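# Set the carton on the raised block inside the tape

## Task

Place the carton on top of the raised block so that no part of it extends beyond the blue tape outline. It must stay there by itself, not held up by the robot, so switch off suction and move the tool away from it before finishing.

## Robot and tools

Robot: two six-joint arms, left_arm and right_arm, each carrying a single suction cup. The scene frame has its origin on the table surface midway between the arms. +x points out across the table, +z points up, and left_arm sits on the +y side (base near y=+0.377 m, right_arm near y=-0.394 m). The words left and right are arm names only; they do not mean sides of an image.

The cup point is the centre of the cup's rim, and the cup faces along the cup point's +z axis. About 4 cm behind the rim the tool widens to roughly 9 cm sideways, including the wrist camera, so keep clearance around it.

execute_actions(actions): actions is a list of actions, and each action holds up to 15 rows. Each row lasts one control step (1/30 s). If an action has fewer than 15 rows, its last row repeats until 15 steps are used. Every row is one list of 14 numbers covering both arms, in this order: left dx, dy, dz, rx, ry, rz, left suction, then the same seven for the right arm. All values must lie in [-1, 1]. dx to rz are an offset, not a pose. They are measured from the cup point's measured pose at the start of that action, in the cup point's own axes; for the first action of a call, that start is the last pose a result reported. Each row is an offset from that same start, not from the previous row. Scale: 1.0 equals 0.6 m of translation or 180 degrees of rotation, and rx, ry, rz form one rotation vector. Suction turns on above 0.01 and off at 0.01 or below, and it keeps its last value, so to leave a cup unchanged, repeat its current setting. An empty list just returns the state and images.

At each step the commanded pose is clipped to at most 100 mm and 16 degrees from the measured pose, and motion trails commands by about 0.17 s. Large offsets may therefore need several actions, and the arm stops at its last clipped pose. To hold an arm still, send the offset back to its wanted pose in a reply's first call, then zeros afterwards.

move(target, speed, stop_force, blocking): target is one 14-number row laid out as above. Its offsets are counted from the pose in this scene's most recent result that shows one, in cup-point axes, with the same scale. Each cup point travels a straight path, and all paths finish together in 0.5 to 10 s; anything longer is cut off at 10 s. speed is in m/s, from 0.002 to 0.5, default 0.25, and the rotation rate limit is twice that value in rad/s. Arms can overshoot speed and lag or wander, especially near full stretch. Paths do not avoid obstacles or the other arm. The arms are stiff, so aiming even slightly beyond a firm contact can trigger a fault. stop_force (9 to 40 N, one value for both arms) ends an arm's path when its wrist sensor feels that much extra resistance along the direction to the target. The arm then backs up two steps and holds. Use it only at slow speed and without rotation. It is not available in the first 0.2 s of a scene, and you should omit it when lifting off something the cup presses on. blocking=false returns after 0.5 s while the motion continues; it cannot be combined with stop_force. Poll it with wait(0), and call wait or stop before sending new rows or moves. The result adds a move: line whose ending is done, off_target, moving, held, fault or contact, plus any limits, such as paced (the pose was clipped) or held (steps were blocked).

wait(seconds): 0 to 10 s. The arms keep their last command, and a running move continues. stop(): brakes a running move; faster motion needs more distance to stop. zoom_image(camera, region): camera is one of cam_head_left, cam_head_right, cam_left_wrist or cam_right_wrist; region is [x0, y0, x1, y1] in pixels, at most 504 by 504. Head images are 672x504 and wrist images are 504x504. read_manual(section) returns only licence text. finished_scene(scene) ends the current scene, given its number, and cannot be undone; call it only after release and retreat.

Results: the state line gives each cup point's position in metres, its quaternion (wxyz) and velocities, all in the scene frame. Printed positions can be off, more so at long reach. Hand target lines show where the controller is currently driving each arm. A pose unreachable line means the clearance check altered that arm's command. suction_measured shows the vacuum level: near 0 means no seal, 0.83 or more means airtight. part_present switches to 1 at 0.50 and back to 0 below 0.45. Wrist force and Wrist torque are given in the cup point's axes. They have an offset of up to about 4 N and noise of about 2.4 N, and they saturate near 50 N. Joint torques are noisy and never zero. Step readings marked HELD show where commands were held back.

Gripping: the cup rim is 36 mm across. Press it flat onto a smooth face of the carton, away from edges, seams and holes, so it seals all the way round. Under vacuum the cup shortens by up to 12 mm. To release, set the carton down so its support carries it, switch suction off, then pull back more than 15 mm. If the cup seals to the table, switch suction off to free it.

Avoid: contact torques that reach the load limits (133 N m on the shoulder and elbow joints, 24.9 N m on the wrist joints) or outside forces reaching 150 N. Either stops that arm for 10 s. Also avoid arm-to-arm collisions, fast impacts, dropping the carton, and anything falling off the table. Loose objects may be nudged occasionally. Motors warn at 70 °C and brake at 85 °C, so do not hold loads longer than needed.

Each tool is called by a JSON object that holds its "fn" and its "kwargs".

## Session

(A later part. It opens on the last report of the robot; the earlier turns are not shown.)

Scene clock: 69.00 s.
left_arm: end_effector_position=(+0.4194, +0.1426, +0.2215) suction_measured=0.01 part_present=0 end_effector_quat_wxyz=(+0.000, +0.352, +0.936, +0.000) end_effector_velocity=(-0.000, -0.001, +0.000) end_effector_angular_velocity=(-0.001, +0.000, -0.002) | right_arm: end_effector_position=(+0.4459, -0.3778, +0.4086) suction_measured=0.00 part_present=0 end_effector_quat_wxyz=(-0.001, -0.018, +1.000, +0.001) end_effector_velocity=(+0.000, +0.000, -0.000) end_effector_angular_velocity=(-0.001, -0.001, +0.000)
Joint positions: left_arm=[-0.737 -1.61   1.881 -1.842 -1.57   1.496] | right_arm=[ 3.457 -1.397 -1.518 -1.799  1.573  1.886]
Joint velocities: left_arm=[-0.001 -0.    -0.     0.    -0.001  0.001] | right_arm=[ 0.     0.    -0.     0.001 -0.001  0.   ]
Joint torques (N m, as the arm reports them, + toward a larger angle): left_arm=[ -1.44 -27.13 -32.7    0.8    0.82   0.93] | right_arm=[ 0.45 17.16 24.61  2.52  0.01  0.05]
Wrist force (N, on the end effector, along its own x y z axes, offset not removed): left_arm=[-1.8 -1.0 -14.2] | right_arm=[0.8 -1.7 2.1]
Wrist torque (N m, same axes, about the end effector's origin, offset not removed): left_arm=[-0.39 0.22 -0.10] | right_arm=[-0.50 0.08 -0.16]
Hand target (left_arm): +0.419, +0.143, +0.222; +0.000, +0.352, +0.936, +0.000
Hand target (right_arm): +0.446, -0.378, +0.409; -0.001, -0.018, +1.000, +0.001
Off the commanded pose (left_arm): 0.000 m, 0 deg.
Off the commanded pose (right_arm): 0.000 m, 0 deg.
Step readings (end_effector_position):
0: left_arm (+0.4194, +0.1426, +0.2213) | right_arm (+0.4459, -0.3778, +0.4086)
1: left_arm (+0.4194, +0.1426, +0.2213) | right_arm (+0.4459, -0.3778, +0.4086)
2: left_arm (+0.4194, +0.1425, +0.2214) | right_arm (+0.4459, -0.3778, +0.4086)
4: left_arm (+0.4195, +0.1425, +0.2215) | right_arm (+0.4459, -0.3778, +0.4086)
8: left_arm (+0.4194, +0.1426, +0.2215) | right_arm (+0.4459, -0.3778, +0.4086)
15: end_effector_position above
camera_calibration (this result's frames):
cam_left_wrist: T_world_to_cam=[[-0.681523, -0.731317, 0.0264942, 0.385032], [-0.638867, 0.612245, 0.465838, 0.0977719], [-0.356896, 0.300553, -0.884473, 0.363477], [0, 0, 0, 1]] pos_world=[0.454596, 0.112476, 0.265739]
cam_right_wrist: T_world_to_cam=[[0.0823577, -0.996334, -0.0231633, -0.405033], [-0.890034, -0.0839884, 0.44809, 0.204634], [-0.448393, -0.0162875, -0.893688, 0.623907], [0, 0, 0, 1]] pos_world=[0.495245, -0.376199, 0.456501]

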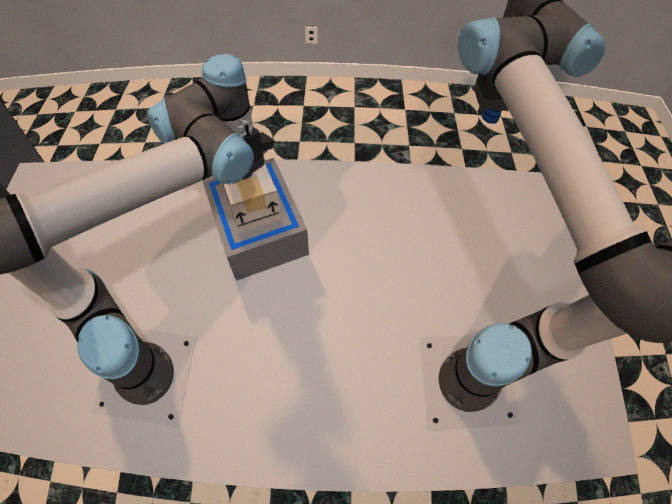

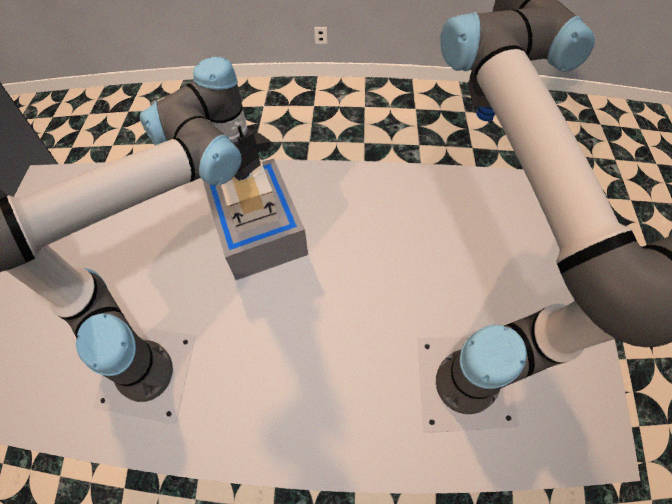

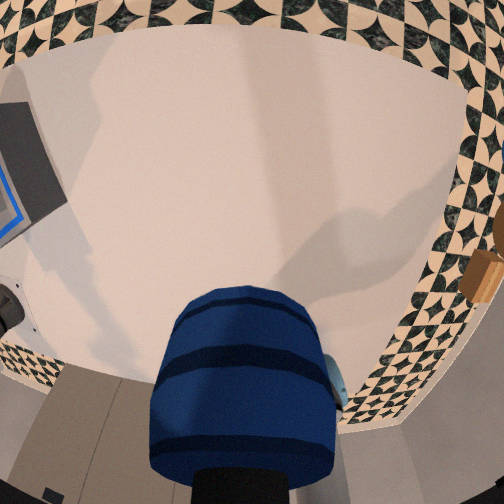

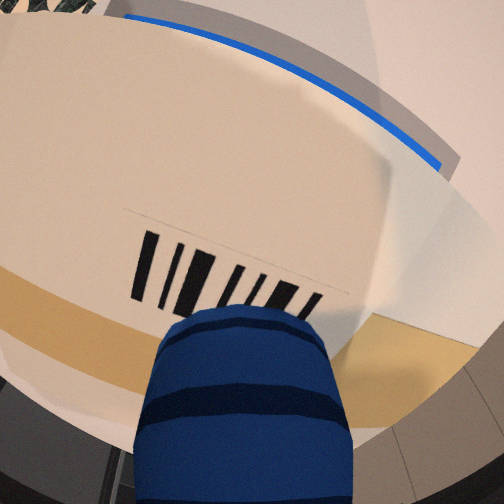

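{"fn": "move", "kwargs": {"target": [0,0,-0.33,0,0,0,0,0,0,0,0,0,0,0], "speed": 0.3}}

Scene clock: 71.87 s.
left_arm: end_effector_position=(+0.4193, +0.1426, +0.4192) suction_measured=0.01 part_present=0 end_effector_quat_wxyz=(+0.000, +0.352, +0.936, +0.000) end_effector_velocity=(+0.000, -0.000, +0.003) end_effector_angular_velocity=(+0.002, +0.003, -0.002) | right_arm: end_effector_position=(+0.4459, -0.3778, +0.4086) suction_measured=0.00 part_present=0 end_effector_quat_wxyz=(-0.001, -0.018, +1.000, +0.001) end_effector_velocity=(-0.000, -0.001, -0.001) end_effector_angular_velocity=(-0.001, +0.001, -0.001)
Joint positions: left_arm=[-0.738 -1.618  1.379 -1.332 -1.57   1.496] | right_arm=[ 3.457 -1.397 -1.518 -1.799  1.573  1.886]
Joint velocities: left_arm=[-0.     0.005 -0.013  0.012 -0.001  0.002] | right_arm=[-0.001  0.    -0.001 -0.    -0.001  0.   ]
Joint torques (N m, as the arm reports them, + toward a larger angle): left_arm=[  8.27  -7.27 -39.36  -0.73  -1.34   1.13] | right_arm=[ 0.3  17.29 24.48  2.56 -0.07 -0.04]
Wrist force (N, on the end effector, along its own x y z axes, offset not removed): left_arm=[1.4 -2.1 0.1] | right_arm=[2.5 -1.0 -0.9]
Wrist torque (N m, same axes, about the end effector's origin, offset not removed): left_arm=[-0.38 -0.25 -0.06] | right_arm=[-0.32 -0.32 -0.02]
Hand target (left_arm): +0.419, +0.143, +0.420; +0.000, +0.352, +0.936, +0.000
Hand target (right_arm): +0.446, -0.378, +0.409; -0.001, -0.018, +1.000, +0.001
Off the commanded pose (left_arm): 0.000 m, 0 deg.
Off the commanded pose (right_arm): 0.000 m, 0 deg.
move: done
camera_calibration (this result's frames):
cam_left_wrist: T_world_to_cam=[[-0.681541, -0.731301, 0.0264665, 0.379781], [-0.639031, 0.612393, 0.465418, 0.00582637], [-0.356569, 0.300289, -0.884695, 0.538236], [0, 0, 0, 1]] pos_world=[0.454477, 0.11254, 0.463411]
cam_right_wrist: T_world_to_cam=[[0.0823576, -0.996334, -0.0231631, -0.405033], [-0.890034, -0.0839881, 0.448091, 0.204634], [-0.448393, -0.0162877, -0.893688, 0.623907], [0, 0, 0, 1]] pos_world=[0.495244, -0.376199, 0.456501]

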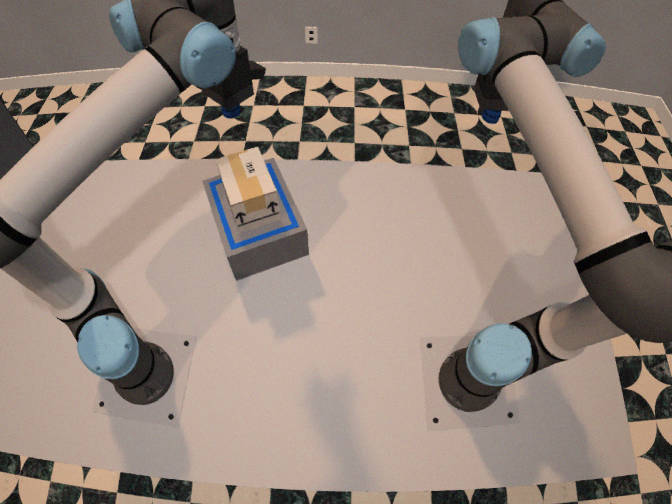

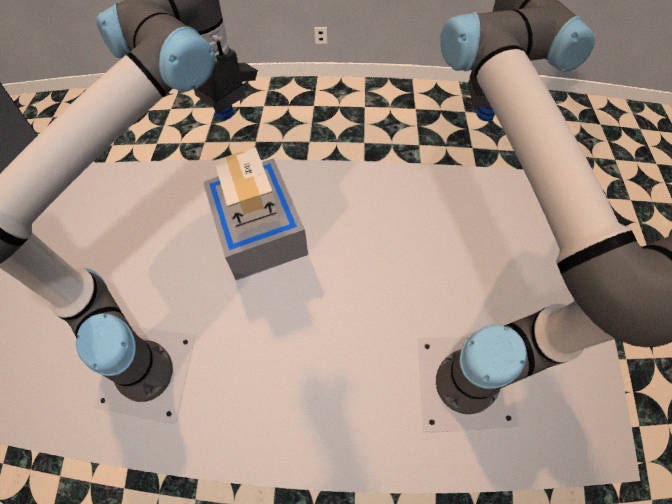

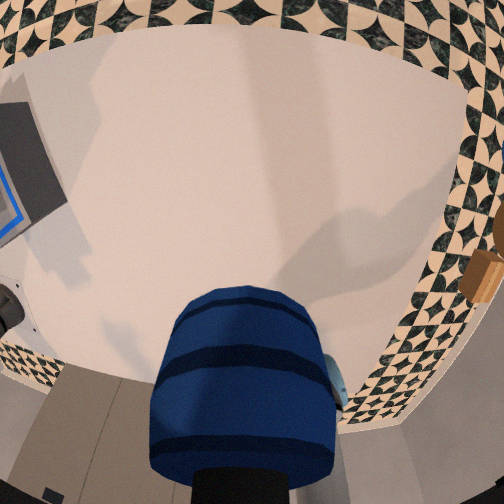

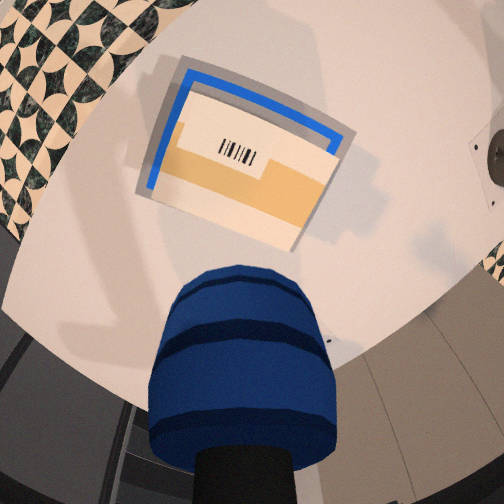

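{"fn": "finished_scene", "kwargs": {"scene": 1}}

The scene is finished: the task was done.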